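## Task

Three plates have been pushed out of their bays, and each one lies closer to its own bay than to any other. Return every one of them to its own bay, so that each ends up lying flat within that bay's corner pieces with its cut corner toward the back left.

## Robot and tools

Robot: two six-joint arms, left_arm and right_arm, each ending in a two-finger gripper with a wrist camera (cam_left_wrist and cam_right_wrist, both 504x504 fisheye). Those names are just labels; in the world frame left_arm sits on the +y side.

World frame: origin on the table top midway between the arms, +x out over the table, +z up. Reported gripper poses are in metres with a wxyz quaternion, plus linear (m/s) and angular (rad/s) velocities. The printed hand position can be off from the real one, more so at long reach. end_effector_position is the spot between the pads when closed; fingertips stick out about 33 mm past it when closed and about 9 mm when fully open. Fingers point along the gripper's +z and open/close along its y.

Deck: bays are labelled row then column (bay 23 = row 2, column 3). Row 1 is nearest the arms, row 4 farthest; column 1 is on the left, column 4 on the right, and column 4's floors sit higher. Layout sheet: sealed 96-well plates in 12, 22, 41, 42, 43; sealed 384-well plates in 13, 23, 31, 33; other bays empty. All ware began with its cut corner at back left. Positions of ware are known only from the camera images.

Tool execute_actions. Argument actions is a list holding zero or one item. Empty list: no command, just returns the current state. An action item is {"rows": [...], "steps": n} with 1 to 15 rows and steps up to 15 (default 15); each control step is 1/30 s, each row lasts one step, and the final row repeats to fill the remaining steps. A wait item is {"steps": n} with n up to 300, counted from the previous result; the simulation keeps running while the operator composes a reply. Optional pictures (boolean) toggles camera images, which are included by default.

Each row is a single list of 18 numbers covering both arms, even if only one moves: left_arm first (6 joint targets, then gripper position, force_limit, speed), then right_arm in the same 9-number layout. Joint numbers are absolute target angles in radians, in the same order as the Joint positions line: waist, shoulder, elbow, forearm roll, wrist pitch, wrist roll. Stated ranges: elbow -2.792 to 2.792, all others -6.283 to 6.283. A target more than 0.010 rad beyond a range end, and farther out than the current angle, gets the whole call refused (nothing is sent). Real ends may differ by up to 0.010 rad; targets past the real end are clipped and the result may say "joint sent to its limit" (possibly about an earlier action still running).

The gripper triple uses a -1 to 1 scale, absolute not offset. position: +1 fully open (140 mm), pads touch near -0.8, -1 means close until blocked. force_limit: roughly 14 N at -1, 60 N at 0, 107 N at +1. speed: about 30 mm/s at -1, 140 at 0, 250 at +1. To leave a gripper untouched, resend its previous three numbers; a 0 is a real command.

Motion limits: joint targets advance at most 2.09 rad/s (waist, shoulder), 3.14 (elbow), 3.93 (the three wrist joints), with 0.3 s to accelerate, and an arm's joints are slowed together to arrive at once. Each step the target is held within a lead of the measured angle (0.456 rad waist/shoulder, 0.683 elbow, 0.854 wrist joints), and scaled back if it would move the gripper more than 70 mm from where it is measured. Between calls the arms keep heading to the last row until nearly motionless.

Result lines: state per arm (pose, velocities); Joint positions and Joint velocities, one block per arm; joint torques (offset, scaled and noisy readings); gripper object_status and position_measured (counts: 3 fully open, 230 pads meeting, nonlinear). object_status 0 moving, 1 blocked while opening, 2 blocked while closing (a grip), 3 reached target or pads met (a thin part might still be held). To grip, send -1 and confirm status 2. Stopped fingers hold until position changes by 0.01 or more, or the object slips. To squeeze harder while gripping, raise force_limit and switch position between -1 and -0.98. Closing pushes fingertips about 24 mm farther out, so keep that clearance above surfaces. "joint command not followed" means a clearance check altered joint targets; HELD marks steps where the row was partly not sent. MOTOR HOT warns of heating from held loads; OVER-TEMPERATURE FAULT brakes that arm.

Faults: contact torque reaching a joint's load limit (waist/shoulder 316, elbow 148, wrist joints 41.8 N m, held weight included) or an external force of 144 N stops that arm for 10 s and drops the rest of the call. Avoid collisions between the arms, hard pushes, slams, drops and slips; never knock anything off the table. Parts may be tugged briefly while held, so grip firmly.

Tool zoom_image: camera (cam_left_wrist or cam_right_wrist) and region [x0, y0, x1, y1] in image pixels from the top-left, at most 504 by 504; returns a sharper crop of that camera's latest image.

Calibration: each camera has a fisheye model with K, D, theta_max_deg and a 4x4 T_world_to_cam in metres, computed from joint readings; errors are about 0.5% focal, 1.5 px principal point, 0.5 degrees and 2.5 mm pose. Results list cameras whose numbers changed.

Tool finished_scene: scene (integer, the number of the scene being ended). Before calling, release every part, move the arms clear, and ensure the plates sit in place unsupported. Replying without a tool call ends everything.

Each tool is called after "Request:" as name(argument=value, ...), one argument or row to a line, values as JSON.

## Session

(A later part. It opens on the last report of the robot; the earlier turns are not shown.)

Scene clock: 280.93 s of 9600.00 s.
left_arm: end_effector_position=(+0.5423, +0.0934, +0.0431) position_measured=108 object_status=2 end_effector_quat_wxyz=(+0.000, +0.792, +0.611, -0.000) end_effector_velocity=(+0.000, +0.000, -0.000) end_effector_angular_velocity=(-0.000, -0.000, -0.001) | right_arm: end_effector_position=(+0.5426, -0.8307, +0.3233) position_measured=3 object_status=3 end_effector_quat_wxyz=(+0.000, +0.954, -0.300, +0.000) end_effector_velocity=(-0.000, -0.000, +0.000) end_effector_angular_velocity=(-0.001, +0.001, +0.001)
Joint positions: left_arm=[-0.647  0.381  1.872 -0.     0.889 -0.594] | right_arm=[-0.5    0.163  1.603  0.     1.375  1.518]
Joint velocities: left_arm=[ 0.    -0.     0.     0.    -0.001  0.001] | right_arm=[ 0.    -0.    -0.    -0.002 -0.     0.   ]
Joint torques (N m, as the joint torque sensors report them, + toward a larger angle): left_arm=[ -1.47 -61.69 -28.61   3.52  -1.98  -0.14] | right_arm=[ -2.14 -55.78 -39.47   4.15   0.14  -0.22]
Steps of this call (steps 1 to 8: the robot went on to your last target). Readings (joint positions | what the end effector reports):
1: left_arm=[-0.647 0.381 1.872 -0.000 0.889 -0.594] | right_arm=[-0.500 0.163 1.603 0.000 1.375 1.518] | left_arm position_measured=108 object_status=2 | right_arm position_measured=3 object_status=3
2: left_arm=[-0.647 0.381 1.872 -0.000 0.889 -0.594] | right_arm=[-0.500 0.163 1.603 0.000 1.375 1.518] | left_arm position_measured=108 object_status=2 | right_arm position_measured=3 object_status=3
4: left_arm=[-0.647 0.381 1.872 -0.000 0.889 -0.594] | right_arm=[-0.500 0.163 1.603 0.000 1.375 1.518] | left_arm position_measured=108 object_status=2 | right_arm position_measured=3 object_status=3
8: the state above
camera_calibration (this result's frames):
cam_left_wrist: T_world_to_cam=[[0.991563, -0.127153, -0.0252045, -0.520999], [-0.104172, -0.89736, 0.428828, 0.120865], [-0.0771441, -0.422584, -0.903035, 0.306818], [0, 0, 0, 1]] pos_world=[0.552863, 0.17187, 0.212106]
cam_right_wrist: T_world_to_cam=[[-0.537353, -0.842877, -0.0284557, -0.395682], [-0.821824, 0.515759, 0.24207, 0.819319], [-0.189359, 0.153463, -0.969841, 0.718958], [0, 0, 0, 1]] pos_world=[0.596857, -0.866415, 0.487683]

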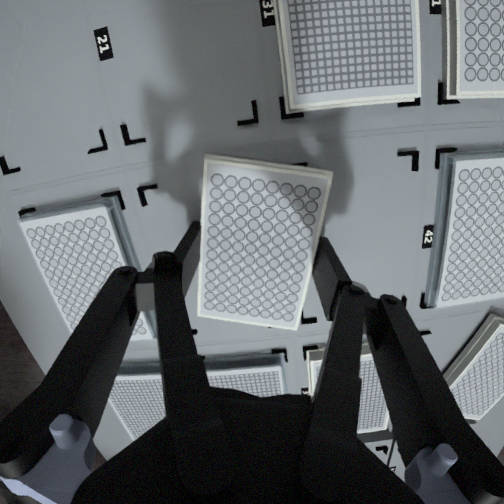

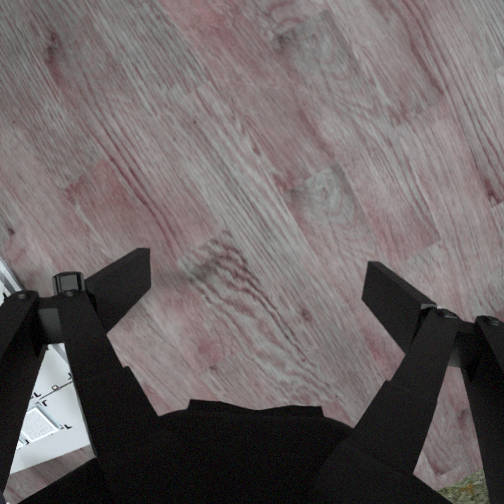

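Request:
execute_actions(
  actions=[
    {"rows":[[-0.6468,0.348,1.85,0,0.9436,-0.594,-1,0,-0.3,-0.5,0.163,1.603,0,1.375,1.518,1,0,0]],"steps":9},
  ],
  pictures=false,
)

Request:
execute_actions(
  actions=[
    {"rows":[[-0.7023,0.3446,1.8876,0,0.9094,-0.9043,-1,0,-0.3,-0.5,0.163,1.603,0,1.375,1.518,1,0,0]],"steps":14},
  ],
)

Scene clock: 294.90 s of 9600.00 s.
left_arm: end_effector_position=(+0.5419, +0.0938, +0.0747) position_measured=108 object_status=2 end_effector_quat_wxyz=(-0.000, +0.792, +0.611, +0.000) end_effector_velocity=(-0.000, -0.000, +0.000) end_effector_angular_velocity=(+0.000, +0.000, +0.000) | right_arm: end_effector_position=(+0.5426, -0.8307, +0.3233) position_measured=3 object_status=3 end_effector_quat_wxyz=(+0.000, +0.954, -0.300, +0.000) end_effector_velocity=(+0.000, +0.001, -0.000) end_effector_angular_velocity=(+0.003, -0.001, -0.002)
Joint positions: left_arm=[-0.647  0.348  1.85   0.     0.944 -0.594] | right_arm=[-0.5    0.163  1.603  0.     1.375  1.518]
Joint velocities: left_arm=[-0.    -0.    -0.    -0.     0.001 -0.   ] | right_arm=[-0.001  0.    -0.     0.003  0.001  0.001]
Joint torques (N m, as the joint torque sensors report them, + toward a larger angle): left_arm=[ -1.65 -70.62 -35.51   3.61  -0.56   0.2 ] | right_arm=[ -1.72 -56.44 -39.16   4.08  -0.03  -0.46]
Steps of this call (steps 1 to 15: the robot went on to your last target; steps 16 to 90: nothing new was sent; then 10.67 s passed at rest; steps 91 to 99: all 9 steps of this action). Readings (joint positions | what the end effector reports):
91: left_arm=[-0.647 0.381 1.872 0.000 0.889 -0.594] | right_arm=[-0.500 0.163 1.603 0.000 1.375 1.518] | left_arm position_measured=108 object_status=2 | right_arm position_measured=3 object_status=3
92: left_arm=[-0.647 0.377 1.869 0.000 0.897 -0.594] | right_arm=[-0.500 0.163 1.603 0.000 1.375 1.518] | left_arm position_measured=108 object_status=2 | right_arm position_measured=3 object_status=3
94: left_arm=[-0.647 0.355 1.854 0.000 0.933 -0.594] | right_arm=[-0.500 0.163 1.603 0.000 1.375 1.518] | left_arm position_measured=108 object_status=2 | right_arm position_measured=3 object_status=3
98: left_arm=[-0.647 0.348 1.850 0.000 0.943 -0.594] | right_arm=[-0.500 0.163 1.603 0.000 1.375 1.518] | left_arm position_measured=108 object_status=2 | right_arm position_measured=3 object_status=3
99: the state above

Scene clock: 295.37 s of 9600.00 s.
left_arm: end_effector_position=(+0.5065, +0.0794, +0.0602) position_measured=108 object_status=2 end_effector_quat_wxyz=(+0.000, +0.708, +0.707, -0.000) end_effector_velocity=(-0.001, +0.001, -0.001) end_effector_angular_velocity=(+0.002, +0.001, +0.000) | right_arm: end_effector_position=(+0.5426, -0.8307, +0.3233) position_measured=3 object_status=3 end_effector_quat_wxyz=(+0.000, +0.954, -0.300, +0.000) end_effector_velocity=(-0.000, -0.000, -0.000) end_effector_angular_velocity=(+0.000, -0.000, -0.000)
Joint positions: left_arm=[-0.702  0.345  1.888 -0.     0.909 -0.904] | right_arm=[-0.5    0.163  1.603  0.     1.375  1.518]
Joint velocities: left_arm=[-0.     0.001  0.001  0.     0.    -0.001] | right_arm=[-0. -0.  0.  0. -0. -0.]
Joint torques (N m, as the joint torque sensors report them, + toward a larger angle): left_arm=[ -0.71 -72.77 -34.04   3.33  -0.35   0.2 ] | right_arm=[ -2.16 -56.27 -39.48   4.06   0.06  -0.36]
Steps of this call (steps 1 to 14: all 14 steps of this action). Readings (joint positions | what the end effector reports):
1: left_arm=[-0.647 0.348 1.850 0.000 0.943 -0.594] | right_arm=[-0.500 0.163 1.603 0.000 1.375 1.518] | left_arm position_measured=108 object_status=2 | right_arm position_measured=3 object_status=3
2: left_arm=[-0.648 0.348 1.852 0.000 0.941 -0.603] | right_arm=[-0.500 0.163 1.603 0.000 1.375 1.518] | left_arm position_measured=108 object_status=2 | right_arm position_measured=3 object_status=3
4: left_arm=[-0.659 0.347 1.861 0.000 0.932 -0.662] | right_arm=[-0.500 0.163 1.603 0.000 1.375 1.518] | left_arm position_measured=108 object_status=2 | right_arm position_measured=3 object_status=3
8: left_arm=[-0.696 0.345 1.884 -0.000 0.912 -0.867] | right_arm=[-0.500 0.163 1.603 0.000 1.375 1.518] | left_arm position_measured=108 object_status=2 | right_arm position_measured=3 object_status=3
14: the state above
camera_calibration (this result's frames):
cam_left_wrist: T_world_to_cam=[[0.991598, 0.126868, -0.0252381, -0.50712], [0.125376, -0.894626, 0.428866, -0.0192784], [0.0318306, -0.428427, -0.903016, 0.258843], [0, 0, 0, 1]] pos_world=[0.497037, 0.157985, 0.229208]
cam_right_wrist: T_world_to_cam=[[-0.537353, -0.842877, -0.0284556, -0.395682], [-0.821824, 0.515759, 0.24207, 0.819319], [-0.189359, 0.153463, -0.969841, 0.718958], [0, 0, 0, 1]] pos_world=[0.596857, -0.866415, 0.487683]

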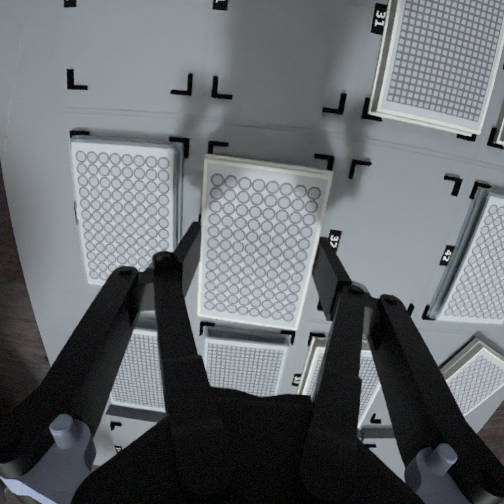

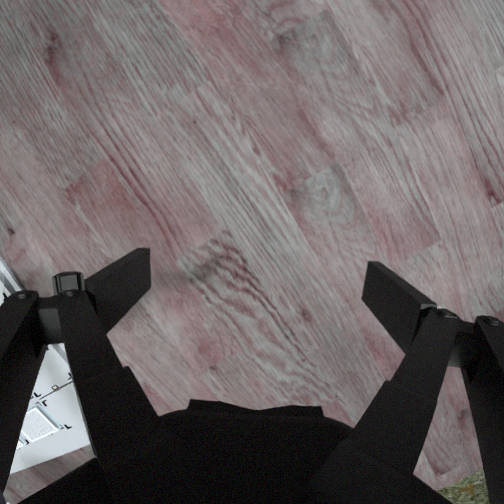

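Request:
execute_actions(
  actions=[
    {"rows":[[-0.7023,0.3571,1.8958,0,0.8887,-0.9043,-1,0,-0.3,-0.5,0.163,1.603,0,1.375,1.518,1,0,0]],"steps":9},
  ],
)

Request:
zoom_image(
  camera="cam_left_wrist",
  region=[160,120,360,220],
)

Scene clock: 301.10 s of 9600.00 s.
left_arm: end_effector_position=(+0.5066, +0.0793, +0.0485) position_measured=108 object_status=2 end_effector_quat_wxyz=(+0.000, +0.708, +0.707, -0.000) end_effector_velocity=(+0.001, -0.001, +0.001) end_effector_angular_velocity=(-0.002, -0.002, -0.000) | right_arm: end_effector_position=(+0.5426, -0.8307, +0.3233) position_measured=3 object_status=3 end_effector_quat_wxyz=(+0.000, +0.954, -0.300, +0.000) end_effector_velocity=(+0.000, +0.001, -0.000) end_effector_angular_velocity=(+0.001, -0.000, -0.000)
Joint positions: left_arm=[-0.702  0.357  1.896  0.     0.889 -0.904] | right_arm=[-0.5    0.163  1.603  0.     1.375  1.518]
Joint velocities: left_arm=[-0.    -0.    -0.002 -0.    -0.001  0.   ] | right_arm=[0.    0.    0.    0.001 0.    0.   ]
Joint torques (N m, as the joint torque sensors report them, + toward a larger angle): left_arm=[  0.21 -70.52 -33.66   3.17  -0.46  -0.16] | right_arm=[ -2.5  -56.84 -39.04   4.15  -0.09  -0.38]
Steps of this call (steps 1 to 15: the robot went on to your last target; steps 16 to 90: nothing new was sent; then 2.43 s passed at rest; steps 91 to 99: all 9 steps of this action). Readings (joint positions | what the end effector reports):
91: left_arm=[-0.702 0.345 1.888 0.000 0.909 -0.904] | right_arm=[-0.500 0.163 1.603 0.000 1.375 1.518] | left_arm position_measured=108 object_status=2 | right_arm position_measured=3 object_status=3
92: left_arm=[-0.702 0.348 1.890 0.000 0.902 -0.904] | right_arm=[-0.500 0.163 1.603 0.000 1.375 1.518] | left_arm position_measured=108 object_status=2 | right_arm position_measured=3 object_status=3
94: left_arm=[-0.702 0.356 1.896 0.000 0.890 -0.904] | right_arm=[-0.500 0.163 1.603 0.000 1.375 1.518] | left_arm position_measured=108 object_status=2 | right_arm position_measured=3 object_status=3
98: left_arm=[-0.702 0.357 1.896 0.000 0.889 -0.904] | right_arm=[-0.500 0.163 1.603 0.000 1.375 1.518] | left_arm position_measured=108 object_status=2 | right_arm position_measured=3 object_status=3
99: the state above
camera_calibration (this result's frames):
cam_left_wrist: T_world_to_cam=[[0.991607, 0.126819, -0.0251379, -0.507415], [0.125288, -0.894629, 0.428883, -0.0143271], [0.0319013, -0.428433, -0.90301, 0.248222], [0, 0, 0, 1]] pos_world=[0.497033, 0.157879, 0.217536]
cam_right_wrist: T_world_to_cam=[[-0.537353, -0.842877, -0.0284556, -0.395682], [-0.821824, 0.515759, 0.24207, 0.819319], [-0.189359, 0.153463, -0.969841, 0.718958], [0, 0, 0, 1]] pos_world=[0.596857, -0.866415, 0.487683]

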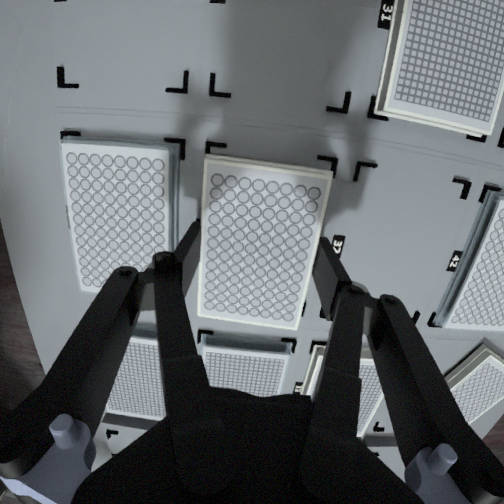

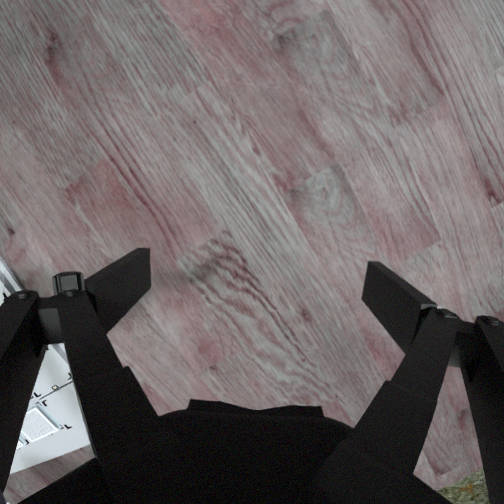

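Region (160, 120, 360, 220) of cam_left_wrist's 504x504 image, scaled by 2.520, with more detail than that image has.

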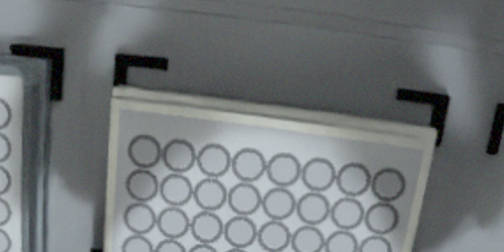

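Request:
execute_actions(
  actions=[
    {"rows":[[-0.6935,0.3545,1.9004,0,0.8867,-0.8955,-1,0,-0.3,-0.5,0.163,1.603,0,1.375,1.518,1,0,0]],"steps":9},
  ],
)

Request:
zoom_image(
  camera="cam_left_wrist",
  region=[160,120,360,220],
)

Scene clock: 310.43 s of 9600.00 s.
left_arm: end_effector_position=(+0.5095, +0.0848, +0.0481) position_measured=108 object_status=2 end_effector_quat_wxyz=(-0.000, +0.708, +0.707, -0.000) end_effector_velocity=(-0.000, +0.001, -0.001) end_effector_angular_velocity=(+0.001, +0.001, -0.002) | right_arm: end_effector_position=(+0.5426, -0.8307, +0.3233) position_measured=3 object_status=3 end_effector_quat_wxyz=(+0.000, +0.954, -0.300, +0.000) end_effector_velocity=(-0.000, -0.000, -0.000) end_effector_angular_velocity=(-0.001, +0.001, -0.001)
Joint positions: left_arm=[-0.694  0.355  1.9   -0.     0.887 -0.896] | right_arm=[-0.5    0.163  1.603 -0.     1.375  1.518]
Joint velocities: left_arm=[ 0.     0.     0.001 -0.    -0.     0.003] | right_arm=[-0.    -0.     0.    -0.001 -0.     0.001]
Joint torques (N m, as the joint torque sensors report them, + toward a larger angle): left_arm=[ -0.48 -73.31 -35.05   3.33  -0.61  -0.31] | right_arm=[ -2.46 -55.18 -39.35   4.1    0.13  -0.31]
Steps of this call (steps 1 to 15: the robot went on to your last target; steps 16 to 90: nothing new was sent; then 6.03 s passed at rest; steps 91 to 99: all 9 steps of this action). Readings (joint positions | what the end effector reports):
91: left_arm=[-0.702 0.357 1.896 -0.000 0.889 -0.904] | right_arm=[-0.500 0.163 1.603 0.000 1.375 1.518] | left_arm position_measured=108 object_status=2 | right_arm position_measured=3 object_status=3
92: left_arm=[-0.699 0.356 1.898 -0.000 0.888 -0.901] | right_arm=[-0.500 0.163 1.603 0.000 1.375 1.518] | left_arm position_measured=108 object_status=2 | right_arm position_measured=3 object_status=3
94: left_arm=[-0.694 0.355 1.900 -0.000 0.887 -0.897] | right_arm=[-0.500 0.163 1.603 0.000 1.375 1.518] | left_arm position_measured=108 object_status=2 | right_arm position_measured=3 object_status=3
98: left_arm=[-0.694 0.355 1.900 -0.000 0.887 -0.896] | right_arm=[-0.500 0.163 1.603 0.000 1.375 1.518] | left_arm position_measured=108 object_status=2 | right_arm position_measured=3 object_status=3
99: the state above
camera_calibration (this result's frames):
cam_left_wrist: T_world_to_cam=[[0.991584, 0.126975, -0.0252544, -0.510997], [0.125484, -0.894667, 0.428748, -0.00962745], [0.031846, -0.428309, -0.903071, 0.250138], [0, 0, 0, 1]] pos_world=[0.499939, 0.163407, 0.217115]
cam_right_wrist: T_world_to_cam=[[-0.537353, -0.842877, -0.0284556, -0.395682], [-0.821824, 0.515759, 0.24207, 0.819319], [-0.189359, 0.153463, -0.969841, 0.718958], [0, 0, 0, 1]] pos_world=[0.596857, -0.866416, 0.487683]

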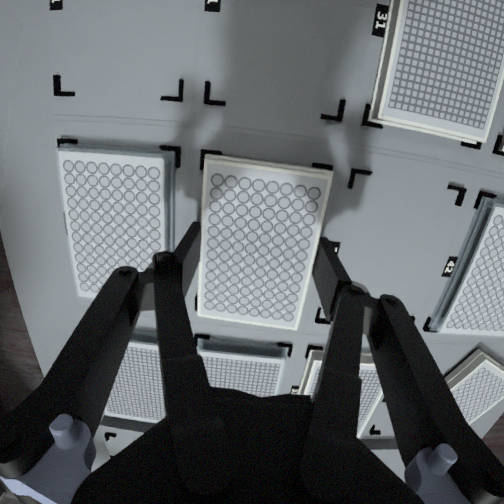

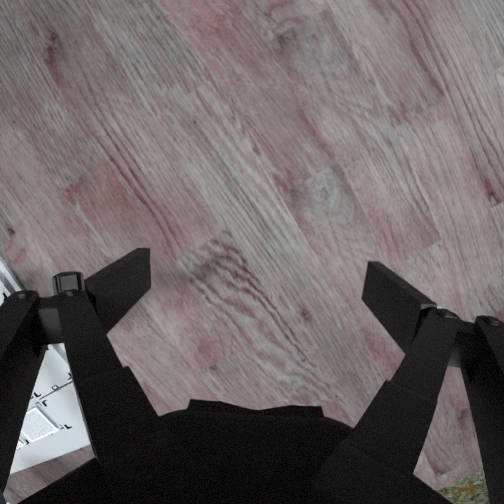

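Region (160, 120, 360, 220) of cam_left_wrist's 504x504 image, scaled by 2.520, with more detail than that image has.

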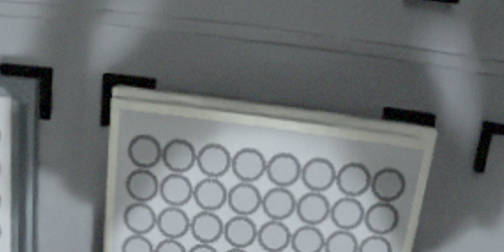

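Request:
execute_actions(
  actions=[
    {"rows":[[-0.6935,0.3576,1.9026,0,0.8814,-0.8955,-1,0,-0.3,-0.5,0.163,1.603,0,1.375,1.518,1,0,0]],"steps":9},
  ],
)

Request:
zoom_image(
  camera="cam_left_wrist",
  region=[160,120,360,220],
)

Scene clock: 316.23 s of 9600.00 s.
left_arm: end_effector_position=(+0.5094, +0.0849, +0.0452) position_measured=108 object_status=2 end_effector_quat_wxyz=(+0.000, +0.708, +0.707, +0.000) end_effector_velocity=(-0.000, +0.000, -0.001) end_effector_angular_velocity=(+0.001, +0.001, +0.001) | right_arm: end_effector_position=(+0.5426, -0.8307, +0.3233) position_measured=3 object_status=3 end_effector_quat_wxyz=(+0.000, +0.954, -0.300, +0.000) end_effector_velocity=(+0.000, -0.001, +0.001) end_effector_angular_velocity=(-0.002, -0.000, +0.000)
Joint positions: left_arm=[-0.693  0.358  1.903  0.     0.881 -0.895] | right_arm=[-0.5    0.163  1.603  0.     1.375  1.518]
Joint velocities: left_arm=[ 0.     0.001  0.001 -0.     0.    -0.   ] | right_arm=[-0.    -0.    -0.001 -0.001 -0.     0.   ]
Joint torques (N m, as the joint torque sensors report them, + toward a larger angle): left_arm=[ -1.69 -71.42 -33.37   3.08  -0.55   0.4 ] | right_arm=[ -1.77 -56.58 -39.25   4.15   0.08  -0.41]
Steps of this call (steps 1 to 15: the robot went on to your last target; steps 16 to 90: nothing new was sent; then 2.50 s passed at rest; steps 91 to 99: all 9 steps of this action). Readings (joint positions | what the end effector reports):
91: left_arm=[-0.693 0.355 1.901 0.000 0.886 -0.895] | right_arm=[-0.500 0.163 1.603 0.000 1.375 1.518] | left_arm position_measured=108 object_status=2 | right_arm position_measured=3 object_status=3
92: left_arm=[-0.693 0.356 1.901 0.000 0.884 -0.895] | right_arm=[-0.500 0.163 1.603 0.000 1.375 1.518] | left_arm position_measured=108 object_status=2 | right_arm position_measured=3 object_status=3
94: left_arm=[-0.693 0.357 1.903 0.000 0.882 -0.895] | right_arm=[-0.500 0.163 1.603 0.000 1.375 1.518] | left_arm position_measured=108 object_status=2 | right_arm position_measured=3 object_status=3
98: left_arm=[-0.693 0.357 1.903 0.000 0.881 -0.896] | right_arm=[-0.500 0.163 1.603 0.000 1.375 1.518] | left_arm position_measured=108 object_status=2 | right_arm position_measured=3 object_status=3
99: the state above
camera_calibration (this result's frames):
cam_left_wrist: T_world_to_cam=[[0.991604, 0.126847, -0.0251232, -0.511079], [0.125309, -0.894642, 0.42885, -0.00825149], [0.0319222, -0.428398, -0.903026, 0.247563], [0, 0, 0, 1]] pos_world=[0.49992, 0.163502, 0.214255]
cam_right_wrist: T_world_to_cam=[[-0.537353, -0.842877, -0.0284557, -0.395682], [-0.821824, 0.515759, 0.24207, 0.819319], [-0.189359, 0.153463, -0.969841, 0.718958], [0, 0, 0, 1]] pos_world=[0.596857, -0.866415, 0.487683]

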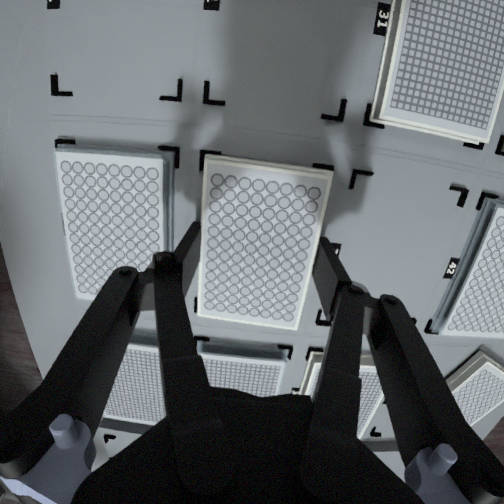

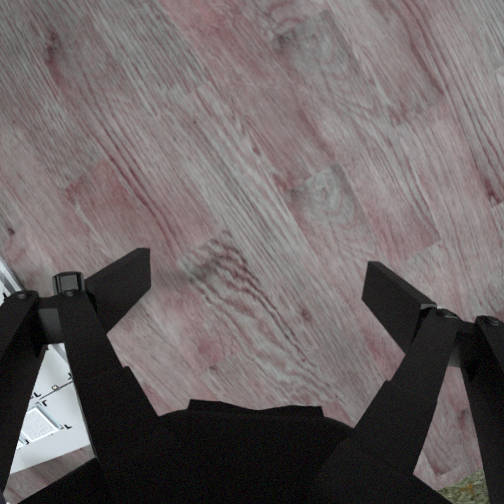

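Region (160, 120, 360, 220) of cam_left_wrist's 504x504 image, scaled by 2.520, with more detail than that image has.

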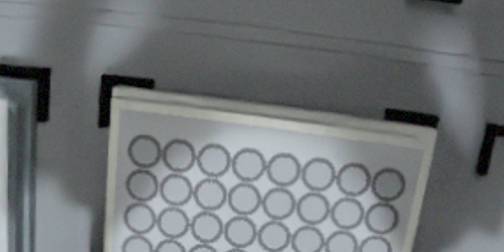

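Request:
execute_actions(
  actions=[
    {"rows":[[-0.6927,0.3603,1.903,0,0.8783,-0.8947,-1,0,-0.3,-0.5,0.163,1.603,0,1.375,1.518,1,0,0]],"steps":9},
  ],
  pictures=false,
)

Scene clock: 320.23 s of 9600.00 s.
left_arm: end_effector_position=(+0.5101, +0.0849, +0.0433) position_measured=108 object_status=2 end_effector_quat_wxyz=(+0.000, +0.708, +0.707, -0.000) end_effector_velocity=(+0.001, -0.001, +0.000) end_effector_angular_velocity=(-0.001, -0.000, -0.000) | right_arm: end_effector_position=(+0.5426, -0.8307, +0.3233) position_measured=3 object_status=3 end_effector_quat_wxyz=(+0.000, +0.954, -0.300, +0.000) end_effector_velocity=(+0.000, -0.000, +0.001) end_effector_angular_velocity=(-0.002, -0.000, -0.000)
Joint positions: left_arm=[-0.693  0.36   1.903 -0.     0.878 -0.895] | right_arm=[-0.5    0.163  1.603  0.     1.375  1.518]
Joint velocities: left_arm=[ 0.     0.    -0.001 -0.     0.     0.001] | right_arm=[ 0.     0.    -0.001 -0.001 -0.     0.001]
Joint torques (N m, as the joint torque sensors report them, + toward a larger angle): left_arm=[  0.31 -71.23 -31.47   4.4   -0.38  -0.06] | right_arm=[ -2.1  -55.35 -39.17   4.23   0.02  -0.22]
Steps of this call (steps 1 to 15: the robot went on to your last target; steps 16 to 90: nothing new was sent; then 0.70 s passed at rest; steps 91 to 99: all 9 steps of this action). Readings (joint positions | what the end effector reports):
91: left_arm=[-0.693 0.358 1.903 -0.000 0.881 -0.895] | right_arm=[-0.500 0.163 1.603 0.000 1.375 1.518] | left_arm position_measured=108 object_status=2 | right_arm position_measured=3 object_status=3
92: left_arm=[-0.693 0.359 1.903 -0.000 0.880 -0.895] | right_arm=[-0.500 0.163 1.603 0.000 1.375 1.518] | left_arm position_measured=108 object_status=2 | right_arm position_measured=3 object_status=3
94: left_arm=[-0.693 0.360 1.903 -0.000 0.878 -0.895] | right_arm=[-0.500 0.163 1.603 0.000 1.375 1.518] | left_arm position_measured=108 object_status=2 | right_arm position_measured=3 object_status=3
98: left_arm=[-0.693 0.360 1.903 -0.000 0.878 -0.895] | right_arm=[-0.500 0.163 1.603 0.000 1.375 1.518] | left_arm position_measured=108 object_status=2 | right_arm position_measured=3 object_status=3
99: the state above

Request:
execute_actions(
  actions=[
    {"rows":[[-0.6927,0.3603,1.903,0,0.8783,-0.8947,0.5,0,0,-0.5,0.163,1.603,0,1.375,1.518,1,0,0]],"steps":13},
  ],
  pictures=false,
)

Request:
execute_actions(
  actions=[
    {"rows":[[-0.6927,0.28,1.845,0,1.0166,-0.8947,0.5,0,0,-0.5,0.163,1.603,0,1.375,1.518,1,0,0]],"steps":15},
  ],
)

Request:
zoom_image(
  camera="cam_left_wrist",
  region=[180,110,360,290],
)

Scene clock: 328.17 s of 9600.00 s.
left_arm: end_effector_position=(+0.5101, +0.0850, +0.0432) position_measured=66 object_status=0 end_effector_quat_wxyz=(-0.000, +0.708, +0.707, +0.000) end_effector_velocity=(-0.001, +0.001, -0.002) end_effector_angular_velocity=(+0.002, +0.003, +0.002) | right_arm: end_effector_position=(+0.5426, -0.8307, +0.3233) position_measured=3 object_status=3 end_effector_quat_wxyz=(+0.000, +0.954, -0.300, +0.000) end_effector_velocity=(-0.000, -0.000, +0.000) end_effector_angular_velocity=(-0.001, +0.000, +0.000)
Joint positions: left_arm=[-0.693  0.36   1.903  0.     0.878 -0.895] | right_arm=[-0.5    0.163  1.603  0.     1.375  1.518]
Joint velocities: left_arm=[-0.     0.001  0.002 -0.001  0.    -0.001] | right_arm=[-0.     0.    -0.    -0.001 -0.    -0.   ]
Joint torques (N m, as the joint torque sensors report them, + toward a larger angle): left_arm=[  1.49 -72.05 -34.09   3.39  -0.32  -0.1 ] | right_arm=[ -1.77 -56.28 -39.34   4.11   0.06  -0.17]
Steps of this call (steps 1 to 15: the robot went on to your last target; steps 16 to 90: nothing new was sent; then 4.50 s passed at rest; steps 91 to 103: all 13 steps of this action). Readings (joint positions | what the end effector reports):
91: left_arm=[-0.693 0.360 1.903 0.000 0.878 -0.895] | right_arm=[-0.500 0.163 1.603 0.000 1.375 1.518] | left_arm position_measured=108 object_status=0 | right_arm position_measured=3 object_status=3
92: left_arm=[-0.693 0.360 1.903 0.000 0.878 -0.895] | right_arm=[-0.500 0.163 1.603 0.000 1.375 1.518] | left_arm position_measured=108 object_status=0 | right_arm position_measured=3 object_status=3
94: left_arm=[-0.693 0.360 1.903 0.000 0.878 -0.895] | right_arm=[-0.500 0.163 1.603 0.000 1.375 1.518] | left_arm position_measured=89 object_status=0 | right_arm position_measured=3 object_status=3
98: left_arm=[-0.693 0.360 1.903 0.000 0.878 -0.895] | right_arm=[-0.500 0.163 1.603 0.000 1.375 1.518] | left_arm position_measured=66 object_status=0 | right_arm position_measured=3 object_status=3
103: the state above

Scene clock: 328.67 s of 9600.00 s.
left_arm: end_effector_position=(+0.5087, +0.0866, +0.1216) position_measured=66 object_status=3 end_effector_quat_wxyz=(-0.000, +0.708, +0.707, +0.000) end_effector_velocity=(+0.000, -0.001, +0.001) end_effector_angular_velocity=(-0.001, -0.001, -0.000) | right_arm: end_effector_position=(+0.5426, -0.8307, +0.3233) position_measured=3 object_status=3 end_effector_quat_wxyz=(+0.000, +0.954, -0.300, +0.000) end_effector_velocity=(+0.000, -0.000, +0.000) end_effector_angular_velocity=(-0.001, -0.000, -0.001)
Joint positions: left_arm=[-0.693  0.28   1.845  0.     1.017 -0.895] | right_arm=[-0.5    0.163  1.603  0.     1.375  1.518]
Joint velocities: left_arm=[ 0.    -0.    -0.001 -0.    -0.     0.   ] | right_arm=[ 0.     0.    -0.    -0.001 -0.001  0.001]
Joint torques (N m, as the joint torque sensors report them, + toward a larger angle): left_arm=[ -0.7  -66.75 -37.05   3.72  -0.74  -0.05] | right_arm=[ -2.02 -55.94 -39.13   4.16  -0.04  -0.52]
Steps of this call (steps 1 to 15: all 15 steps of this action). Readings (joint positions | what the end effector reports):
1: left_arm=[-0.693 0.360 1.903 0.000 0.879 -0.895] | right_arm=[-0.500 0.163 1.603 0.000 1.375 1.518] | left_arm position_measured=66 object_status=3 | right_arm position_measured=3 object_status=3
2: left_arm=[-0.693 0.356 1.900 -0.000 0.887 -0.895] | right_arm=[-0.500 0.163 1.603 0.000 1.375 1.518] | left_arm position_measured=66 object_status=3 | right_arm position_measured=3 object_status=3
4: left_arm=[-0.693 0.325 1.877 -0.000 0.941 -0.895] | right_arm=[-0.500 0.163 1.603 -0.000 1.375 1.518] | left_arm position_measured=66 object_status=3 | right_arm position_measured=3 object_status=3
8: left_arm=[-0.693 0.280 1.845 0.000 1.016 -0.895] | right_arm=[-0.500 0.163 1.603 0.000 1.375 1.518] | left_arm position_measured=66 object_status=3 | right_arm position_measured=3 object_status=3
15: the state above
camera_calibration (this result's frames):
cam_left_wrist: T_world_to_cam=[[0.991599, 0.12687, -0.0252185, -0.508654], [0.125374, -0.894672, 0.428771, -0.0394098], [0.031836, -0.42833, -0.903061, 0.317343], [0, 0, 0, 1]] pos_world=[0.499219, 0.165202, 0.29065]
cam_right_wrist: T_world_to_cam=[[-0.537353, -0.842877, -0.0284557, -0.395682], [-0.821824, 0.515759, 0.24207, 0.819319], [-0.189359, 0.153463, -0.969841, 0.718958], [0, 0, 0, 1]] pos_world=[0.596857, -0.866415, 0.487683]

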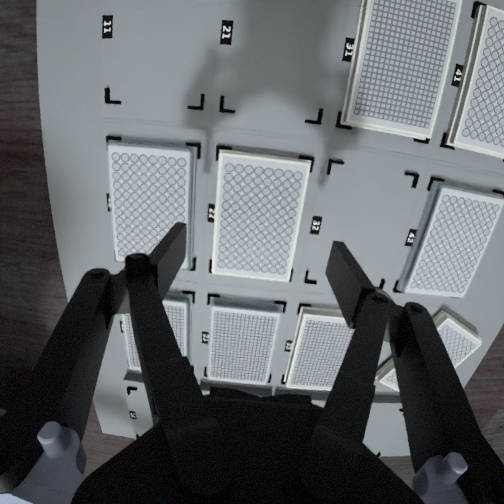

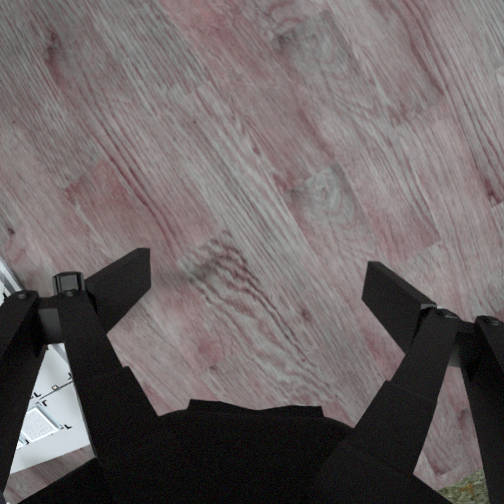

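Region (180, 110, 360, 290) of cam_left_wrist's 504x504 image, scaled by 2.800, with more detail than that image has.

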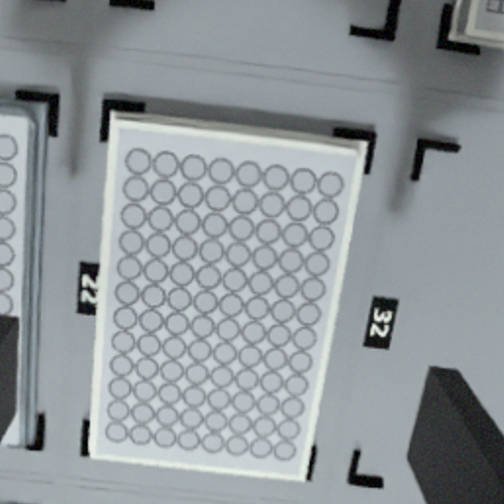

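Request:
execute_actions(
  actions=[
    {"rows":[[0.2,0.165,1.603,0,1.373,0,1,0,0,0.0,0.3,1.5,0,1.34,0.8,0.55,0,0]],"steps":15},
  ],
  pictures=false,
)

Request:
execute_actions(
  actions=[
    {"rows":[[0.2,0.165,1.603,0,1.373,0,1,0,0,0.5911,0.5456,1.3905,0,1.2055,0.80,0.55,0,0]],"steps":15},
  ],
  pictures=false,
)

Request:
execute_actions(
  actions=[
    {"steps":12},
  ],
)

Scene clock: 349.27 s of 9600.00 s.
left_arm: end_effector_position=(+0.6398, +0.2278, +0.2210) position_measured=3 object_status=0 end_effector_quat_wxyz=(+0.000, +0.760, +0.650, -0.000) end_effector_velocity=(+0.247, +0.400, +0.172) end_effector_angular_velocity=(-0.003, -0.003, -0.043) | right_arm: end_effector_position=(+0.6765, -0.6692, +0.3012) position_measured=59 object_status=3 end_effector_quat_wxyz=(+0.000, +0.997, +0.071, +0.001) end_effector_velocity=(+0.251, +0.433, -0.056) end_effector_angular_velocity=(-0.002, +0.000, +1.700)
Joint positions: left_arm=[-0.396  0.222  1.722 -0.     1.198 -0.443] | right_arm=[-0.193  0.248  1.539  0.     1.353  1.073]
Joint velocities: left_arm=[ 0.716 -0.1   -0.205 -0.     0.301  0.758] | right_arm=[ 0.706  0.191 -0.143 -0.001 -0.049 -0.994]
Joint torques (N m, as the joint torque sensors report them, + toward a larger angle): left_arm=[ -1.93 -66.06 -39.9    3.65   0.48   0.02] | right_arm=[  0.62 -66.18 -38.24   4.07   0.28  -0.7 ]
Steps of this call (steps 1 to 15: the robot went on to your last target; steps 16 to 90: nothing new was sent; then 17.10 s passed at rest; steps 91 to 105: all 15 steps of this action). Readings (joint positions | what the end effector reports):
91: left_arm=[-0.693 0.280 1.845 -0.000 1.017 -0.894] | right_arm=[-0.500 0.163 1.603 0.000 1.375 1.518] | left_arm position_measured=66 object_status=0 | right_arm position_measured=3 object_status=0
92: left_arm=[-0.688 0.279 1.843 -0.000 1.020 -0.886] | right_arm=[-0.496 0.164 1.602 0.000 1.375 1.510] | left_arm position_measured=62 object_status=0 | right_arm position_measured=7 object_status=0
94: left_arm=[-0.657 0.271 1.826 -0.000 1.045 -0.826] | right_arm=[-0.464 0.173 1.595 0.000 1.372 1.460] | left_arm position_measured=47 object_status=0 | right_arm position_measured=22 object_status=0
98: left_arm=[-0.562 0.250 1.780 -0.000 1.112 -0.660] | right_arm=[-0.362 0.202 1.573 0.000 1.365 1.312] | left_arm position_measured=17 object_status=0 | right_arm position_measured=52 object_status=0
105: the state above

Scene clock: 349.77 s of 9600.00 s.
left_arm: end_effector_position=(+0.7231, +0.4548, +0.2862) position_measured=3 object_status=3 end_effector_quat_wxyz=(+0.000, +0.733, +0.681, +0.000) end_effector_velocity=(+0.074, +0.477, +0.115) end_effector_angular_velocity=(+0.001, +0.000, +0.233) | right_arm: end_effector_position=(+0.7884, -0.4460, +0.2298) position_measured=59 object_status=3 end_effector_quat_wxyz=(-0.000, +0.951, +0.310, +0.000) end_effector_velocity=(+0.100, +0.499, -0.113) end_effector_angular_velocity=(+0.000, -0.000, +0.817)
Joint positions: left_arm=[-0.026  0.185  1.645 -0.     1.311 -0.156] | right_arm=[0.134 0.402 1.461 0.    1.279 0.912]
Joint velocities: left_arm=[ 0.736 -0.064 -0.135  0.     0.199  0.503] | right_arm=[ 0.645  0.22  -0.109  0.    -0.111 -0.172]
Joint torques (N m, as the joint torque sensors report them, + toward a larger angle): left_arm=[ -3.96 -63.15 -41.33   3.54  -0.82  -0.15] | right_arm=[ -1.2  -83.47 -36.95   4.06   0.06  -0.34]
Steps of this call (steps 1 to 15: all 15 steps of this action). Readings (joint positions | what the end effector reports):
1: left_arm=[-0.372 0.219 1.715 -0.000 1.208 -0.418] | right_arm=[-0.169 0.254 1.534 0.000 1.352 1.039] | left_arm position_measured=3 object_status=3 | right_arm position_measured=59 object_status=3
2: left_arm=[-0.347 0.216 1.709 -0.000 1.217 -0.394] | right_arm=[-0.146 0.263 1.528 0.000 1.349 1.013] | left_arm position_measured=3 object_status=3 | right_arm position_measured=59 object_status=3
4: left_arm=[-0.299 0.210 1.697 -0.000 1.234 -0.350] | right_arm=[-0.104 0.292 1.514 0.000 1.335 0.996] | left_arm position_measured=3 object_status=3 | right_arm position_measured=59 object_status=3
8: left_arm=[-0.200 0.200 1.677 -0.000 1.264 -0.275] | right_arm=[-0.018 0.339 1.491 0.000 1.311 0.961] | left_arm position_measured=3 object_status=3 | right_arm position_measured=59 object_status=3
15: the state above

Scene clock: 350.17 s of 9600.00 s.
left_arm: end_effector_position=(+0.7282, +0.6020, +0.3220) position_measured=3 object_status=3 end_effector_quat_wxyz=(+0.000, +0.708, +0.706, +0.000) end_effector_velocity=(-0.000, -0.000, -0.001) end_effector_angular_velocity=(-0.000, +0.003, -0.006) | right_arm: end_effector_position=(+0.7969, -0.2394, +0.1861) position_measured=59 object_status=3 end_effector_quat_wxyz=(-0.000, +0.889, +0.458, +0.000) end_effector_velocity=(-0.051, +0.513, -0.110) end_effector_angular_velocity=(+0.001, +0.002, +0.777)
Joint positions: left_arm=[ 0.2    0.165  1.603  0.     1.373 -0.   ] | right_arm=[0.392 0.483 1.421 0.    1.237 0.849]
Joint velocities: left_arm=[-0.     0.002 -0.    -0.     0.002  0.005] | right_arm=[ 0.626  0.196 -0.095  0.002 -0.099 -0.152]
Joint torques (N m, as the joint torque sensors report them, + toward a larger angle): left_arm=[ -3.96 -63.69 -42.98   4.29  -0.73  -0.14] | right_arm=[ -1.12 -87.79 -37.44   4.04   0.34  -0.06]
Steps of this call (steps 1 to 12: the robot went on to your last target). Readings (joint positions | what the end effector reports):
1: left_arm=[-0.001 0.183 1.640 -0.000 1.318 -0.139] | right_arm=[0.156 0.409 1.457 0.000 1.275 0.907] | left_arm position_measured=3 object_status=3 | right_arm position_measured=59 object_status=3
2: left_arm=[0.024 0.181 1.636 -0.000 1.325 -0.121] | right_arm=[0.178 0.416 1.454 0.000 1.272 0.901] | left_arm position_measured=3 object_status=3 | right_arm position_measured=59 object_status=3
4: left_arm=[0.074 0.176 1.626 -0.000 1.339 -0.087] | right_arm=[0.221 0.429 1.447 0.000 1.265 0.891] | left_arm position_measured=3 object_status=3 | right_arm position_measured=59 object_status=3
8: left_arm=[0.170 0.168 1.609 0.000 1.365 -0.021] | right_arm=[0.307 0.456 1.434 0.000 1.251 0.870] | left_arm position_measured=3 object_status=3 | right_arm position_measured=59 object_status=3
12: the state above
camera_calibration (this result's frames):
cam_left_wrist: T_world_to_cam=[[0.991898, 0.124654, -0.0245021, -0.785752], [0.123065, -0.894969, 0.428818, 0.310119], [0.0315251, -0.428359, -0.903058, 0.71234], [0, 0, 0, 1]] pos_world=[0.718765, 0.680631, 0.491047]
cam_right_wrist: T_world_to_cam=[[0.837711, -0.545369, -0.0285003, -0.789101], [-0.523504, -0.816796, 0.24246, 0.19978], [-0.155509, -0.188191, -0.969743, 0.434548], [0, 0, 0, 1]] pos_world=[0.833201, -0.185393, 0.350472]

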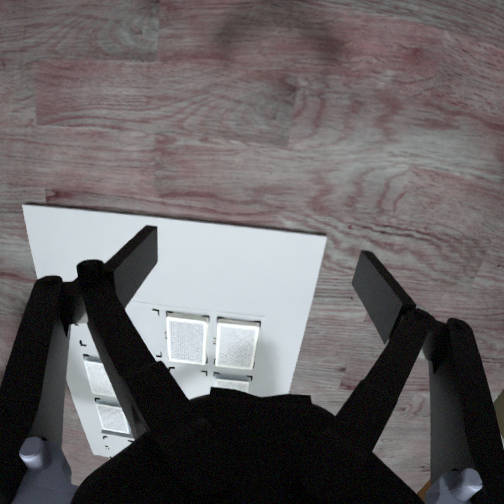

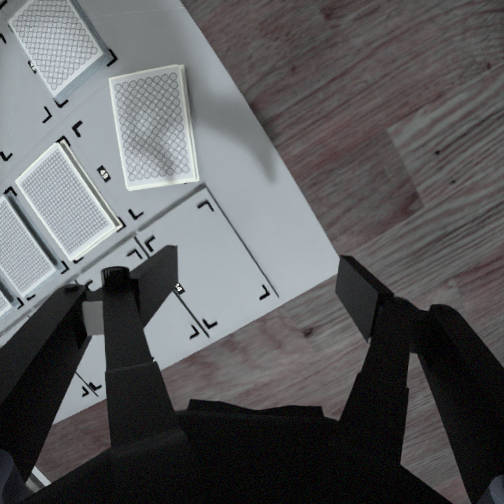

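Request:
execute_actions(
  actions=[
    {"steps":15},
  ],
)

Scene clock: 352.03 s of 9600.00 s.
left_arm: end_effector_position=(+0.7282, +0.6023, +0.3220) position_measured=3 object_status=3 end_effector_quat_wxyz=(+0.000, +0.708, +0.706, +0.000) end_effector_velocity=(+0.000, -0.000, +0.000) end_effector_angular_velocity=(-0.000, -0.000, +0.002) | right_arm: end_effector_position=(+0.7632, -0.0766, +0.1503) position_measured=59 object_status=3 end_effector_quat_wxyz=(-0.000, +0.826, +0.564, -0.000) end_effector_velocity=(-0.000, -0.001, -0.000) end_effector_angular_velocity=(-0.001, +0.000, -0.001)
Joint positions: left_arm=[ 0.2    0.165  1.603 -0.     1.373  0.   ] | right_arm=[0.591 0.546 1.391 0.    1.205 0.8  ]
Joint velocities: left_arm=[-0.     0.    -0.    -0.     0.    -0.002] | right_arm=[-0.     0.     0.001 -0.001  0.     0.001]
Joint torques (N m, as the joint torque sensors report them, + toward a larger angle): left_arm=[ -3.58 -58.97 -42.06   4.28  -0.42  -0.09] | right_arm=[ -1.74 -91.51 -36.9    3.91   0.12  -0.29]
Steps of this call (steps 1 to 30: the robot went on to your last target; steps 31 to 56: nothing new was sent). Readings (joint positions | what the end effector reports):
1: left_arm=[0.200 0.165 1.603 0.000 1.373 -0.000] | right_arm=[0.413 0.490 1.418 0.000 1.234 0.844] | left_arm position_measured=3 object_status=3 | right_arm position_measured=59 object_status=3
2: left_arm=[0.200 0.165 1.603 0.000 1.373 -0.000] | right_arm=[0.434 0.496 1.415 0.000 1.231 0.838] | left_arm position_measured=3 object_status=3 | right_arm position_measured=59 object_status=3
4: left_arm=[0.200 0.165 1.603 0.000 1.373 -0.000] | right_arm=[0.476 0.509 1.408 0.000 1.224 0.828] | left_arm position_measured=3 object_status=3 | right_arm position_measured=59 object_status=3
8: left_arm=[0.200 0.165 1.603 0.000 1.373 -0.000] | right_arm=[0.558 0.535 1.396 0.000 1.211 0.808] | left_arm position_measured=3 object_status=3 | right_arm position_measured=59 object_status=3
56: the state above
All arms were judged still, so your last target was given up. Only a new action makes them travel on or press farther. Fingers that are still opening or closing keep moving.
camera_calibration (this result's frames):
cam_left_wrist: T_world_to_cam=[[0.991866, 0.124882, -0.0246113, -0.785858], [0.123316, -0.894904, 0.428883, 0.310084], [0.031535, -0.428429, -0.903025, 0.712461], [0, 0, 0, 1]] pos_world=[0.71876, 0.680874, 0.49104]
cam_right_wrist: T_world_to_cam=[[0.945895, -0.323217, -0.0285175, -0.738671], [-0.307127, -0.920215, 0.242647, 0.150654], [-0.10467, -0.22076, -0.969695, 0.383835], [0, 0, 0, 1]] pos_world=[0.785151, -0.0153821, 0.314582]

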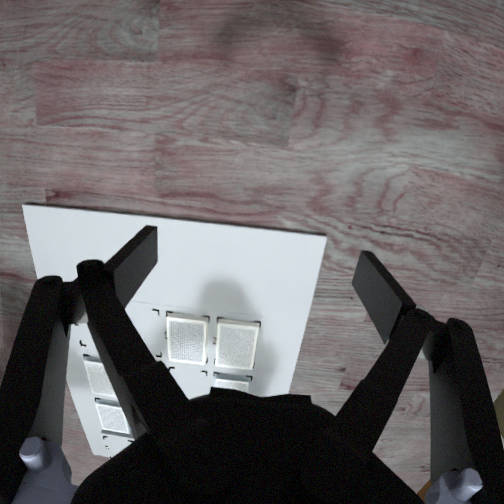

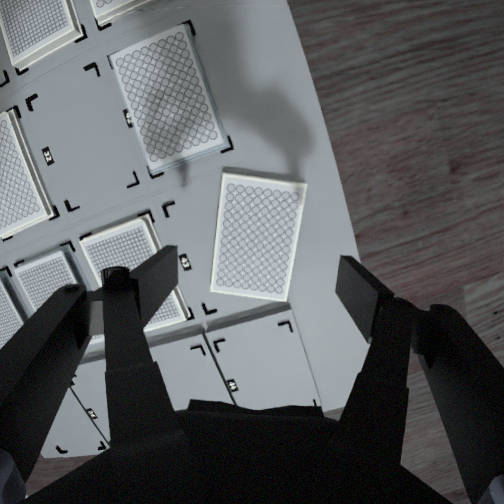

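Request:
execute_actions(
  actions=[
    {"rows":[[0.2,0.165,1.603,0,1.373,0,1,0,0,0.5992,0.6031,1.4525,0,1.086,0.881,0.55,0,0]],"steps":15},
  ],
)

Scene clock: 368.33 s of 9600.00 s.
left_arm: end_effector_position=(+0.7282, +0.6023, +0.3220) position_measured=3 object_status=3 end_effector_quat_wxyz=(+0.000, +0.708, +0.706, +0.000) end_effector_velocity=(+0.000, -0.000, -0.001) end_effector_angular_velocity=(-0.000, +0.002, -0.001) | right_arm: end_effector_position=(+0.7623, -0.0696, +0.0700) position_measured=59 object_status=3 end_effector_quat_wxyz=(+0.000, +0.846, +0.534, -0.000) end_effector_velocity=(-0.000, +0.000, +0.001) end_effector_angular_velocity=(+0.001, +0.000, -0.001)
Joint positions: left_arm=[ 0.2    0.165  1.603 -0.     1.373  0.   ] | right_arm=[ 0.599  0.603  1.452 -0.     1.086  0.881]
Joint velocities: left_arm=[-0.     0.001 -0.    -0.     0.001  0.001] | right_arm=[-0.    -0.001  0.     0.001  0.     0.   ]
Joint torques (N m, as the joint torque sensors report them, + toward a larger angle): left_arm=[ -3.26 -61.79 -41.63   3.96  -0.57   0.13] | right_arm=[ -2.24 -92.47 -35.22   3.64   0.03  -0.32]
Steps of this call (steps 1 to 90: nothing new was sent; then 12.80 s passed at rest; steps 91 to 105: all 15 steps of this action). Readings (joint positions | what the end effector reports):
91: left_arm=[0.200 0.165 1.603 -0.000 1.373 0.000] | right_arm=[0.591 0.546 1.391 -0.000 1.205 0.800] | left_arm position_measured=3 object_status=3 | right_arm position_measured=59 object_status=3
92: left_arm=[0.200 0.165 1.603 -0.000 1.373 0.000] | right_arm=[0.592 0.549 1.395 -0.000 1.196 0.806] | left_arm position_measured=3 object_status=3 | right_arm position_measured=59 object_status=3
94: left_arm=[0.200 0.165 1.603 -0.000 1.373 0.000] | right_arm=[0.595 0.576 1.424 -0.000 1.141 0.844] | left_arm position_measured=3 object_status=3 | right_arm position_measured=59 object_status=3
98: left_arm=[0.200 0.165 1.603 -0.000 1.373 0.000] | right_arm=[0.599 0.603 1.452 -0.000 1.087 0.881] | left_arm position_measured=3 object_status=3 | right_arm position_measured=59 object_status=3
105: the state above
camera_calibration (this result's frames):
cam_left_wrist: T_world_to_cam=[[0.991866, 0.124882, -0.0246116, -0.785858], [0.123316, -0.894904, 0.428883, 0.310084], [0.0315347, -0.428429, -0.903025, 0.712461], [0, 0, 0, 1]] pos_world=[0.71876, 0.680874, 0.491039]
cam_right_wrist: T_world_to_cam=[[0.919908, -0.391109, -0.0283264, -0.722785], [-0.373206, -0.89539, 0.242885, 0.228397], [-0.120358, -0.21286, -0.969641, 0.319994], [0, 0, 0, 1]] pos_world=[0.788648, -0.0100698, 0.234331]

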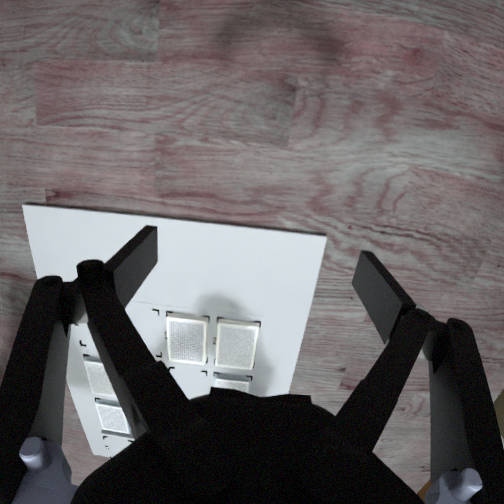

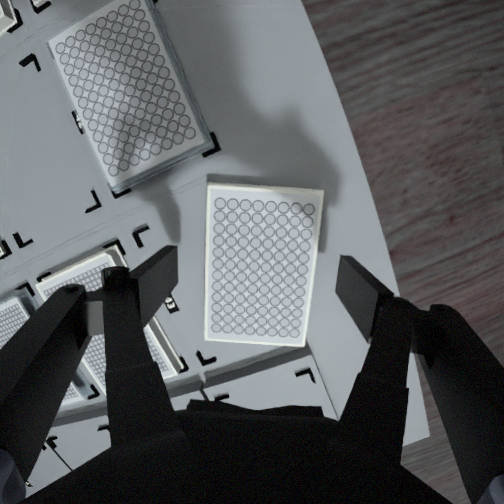

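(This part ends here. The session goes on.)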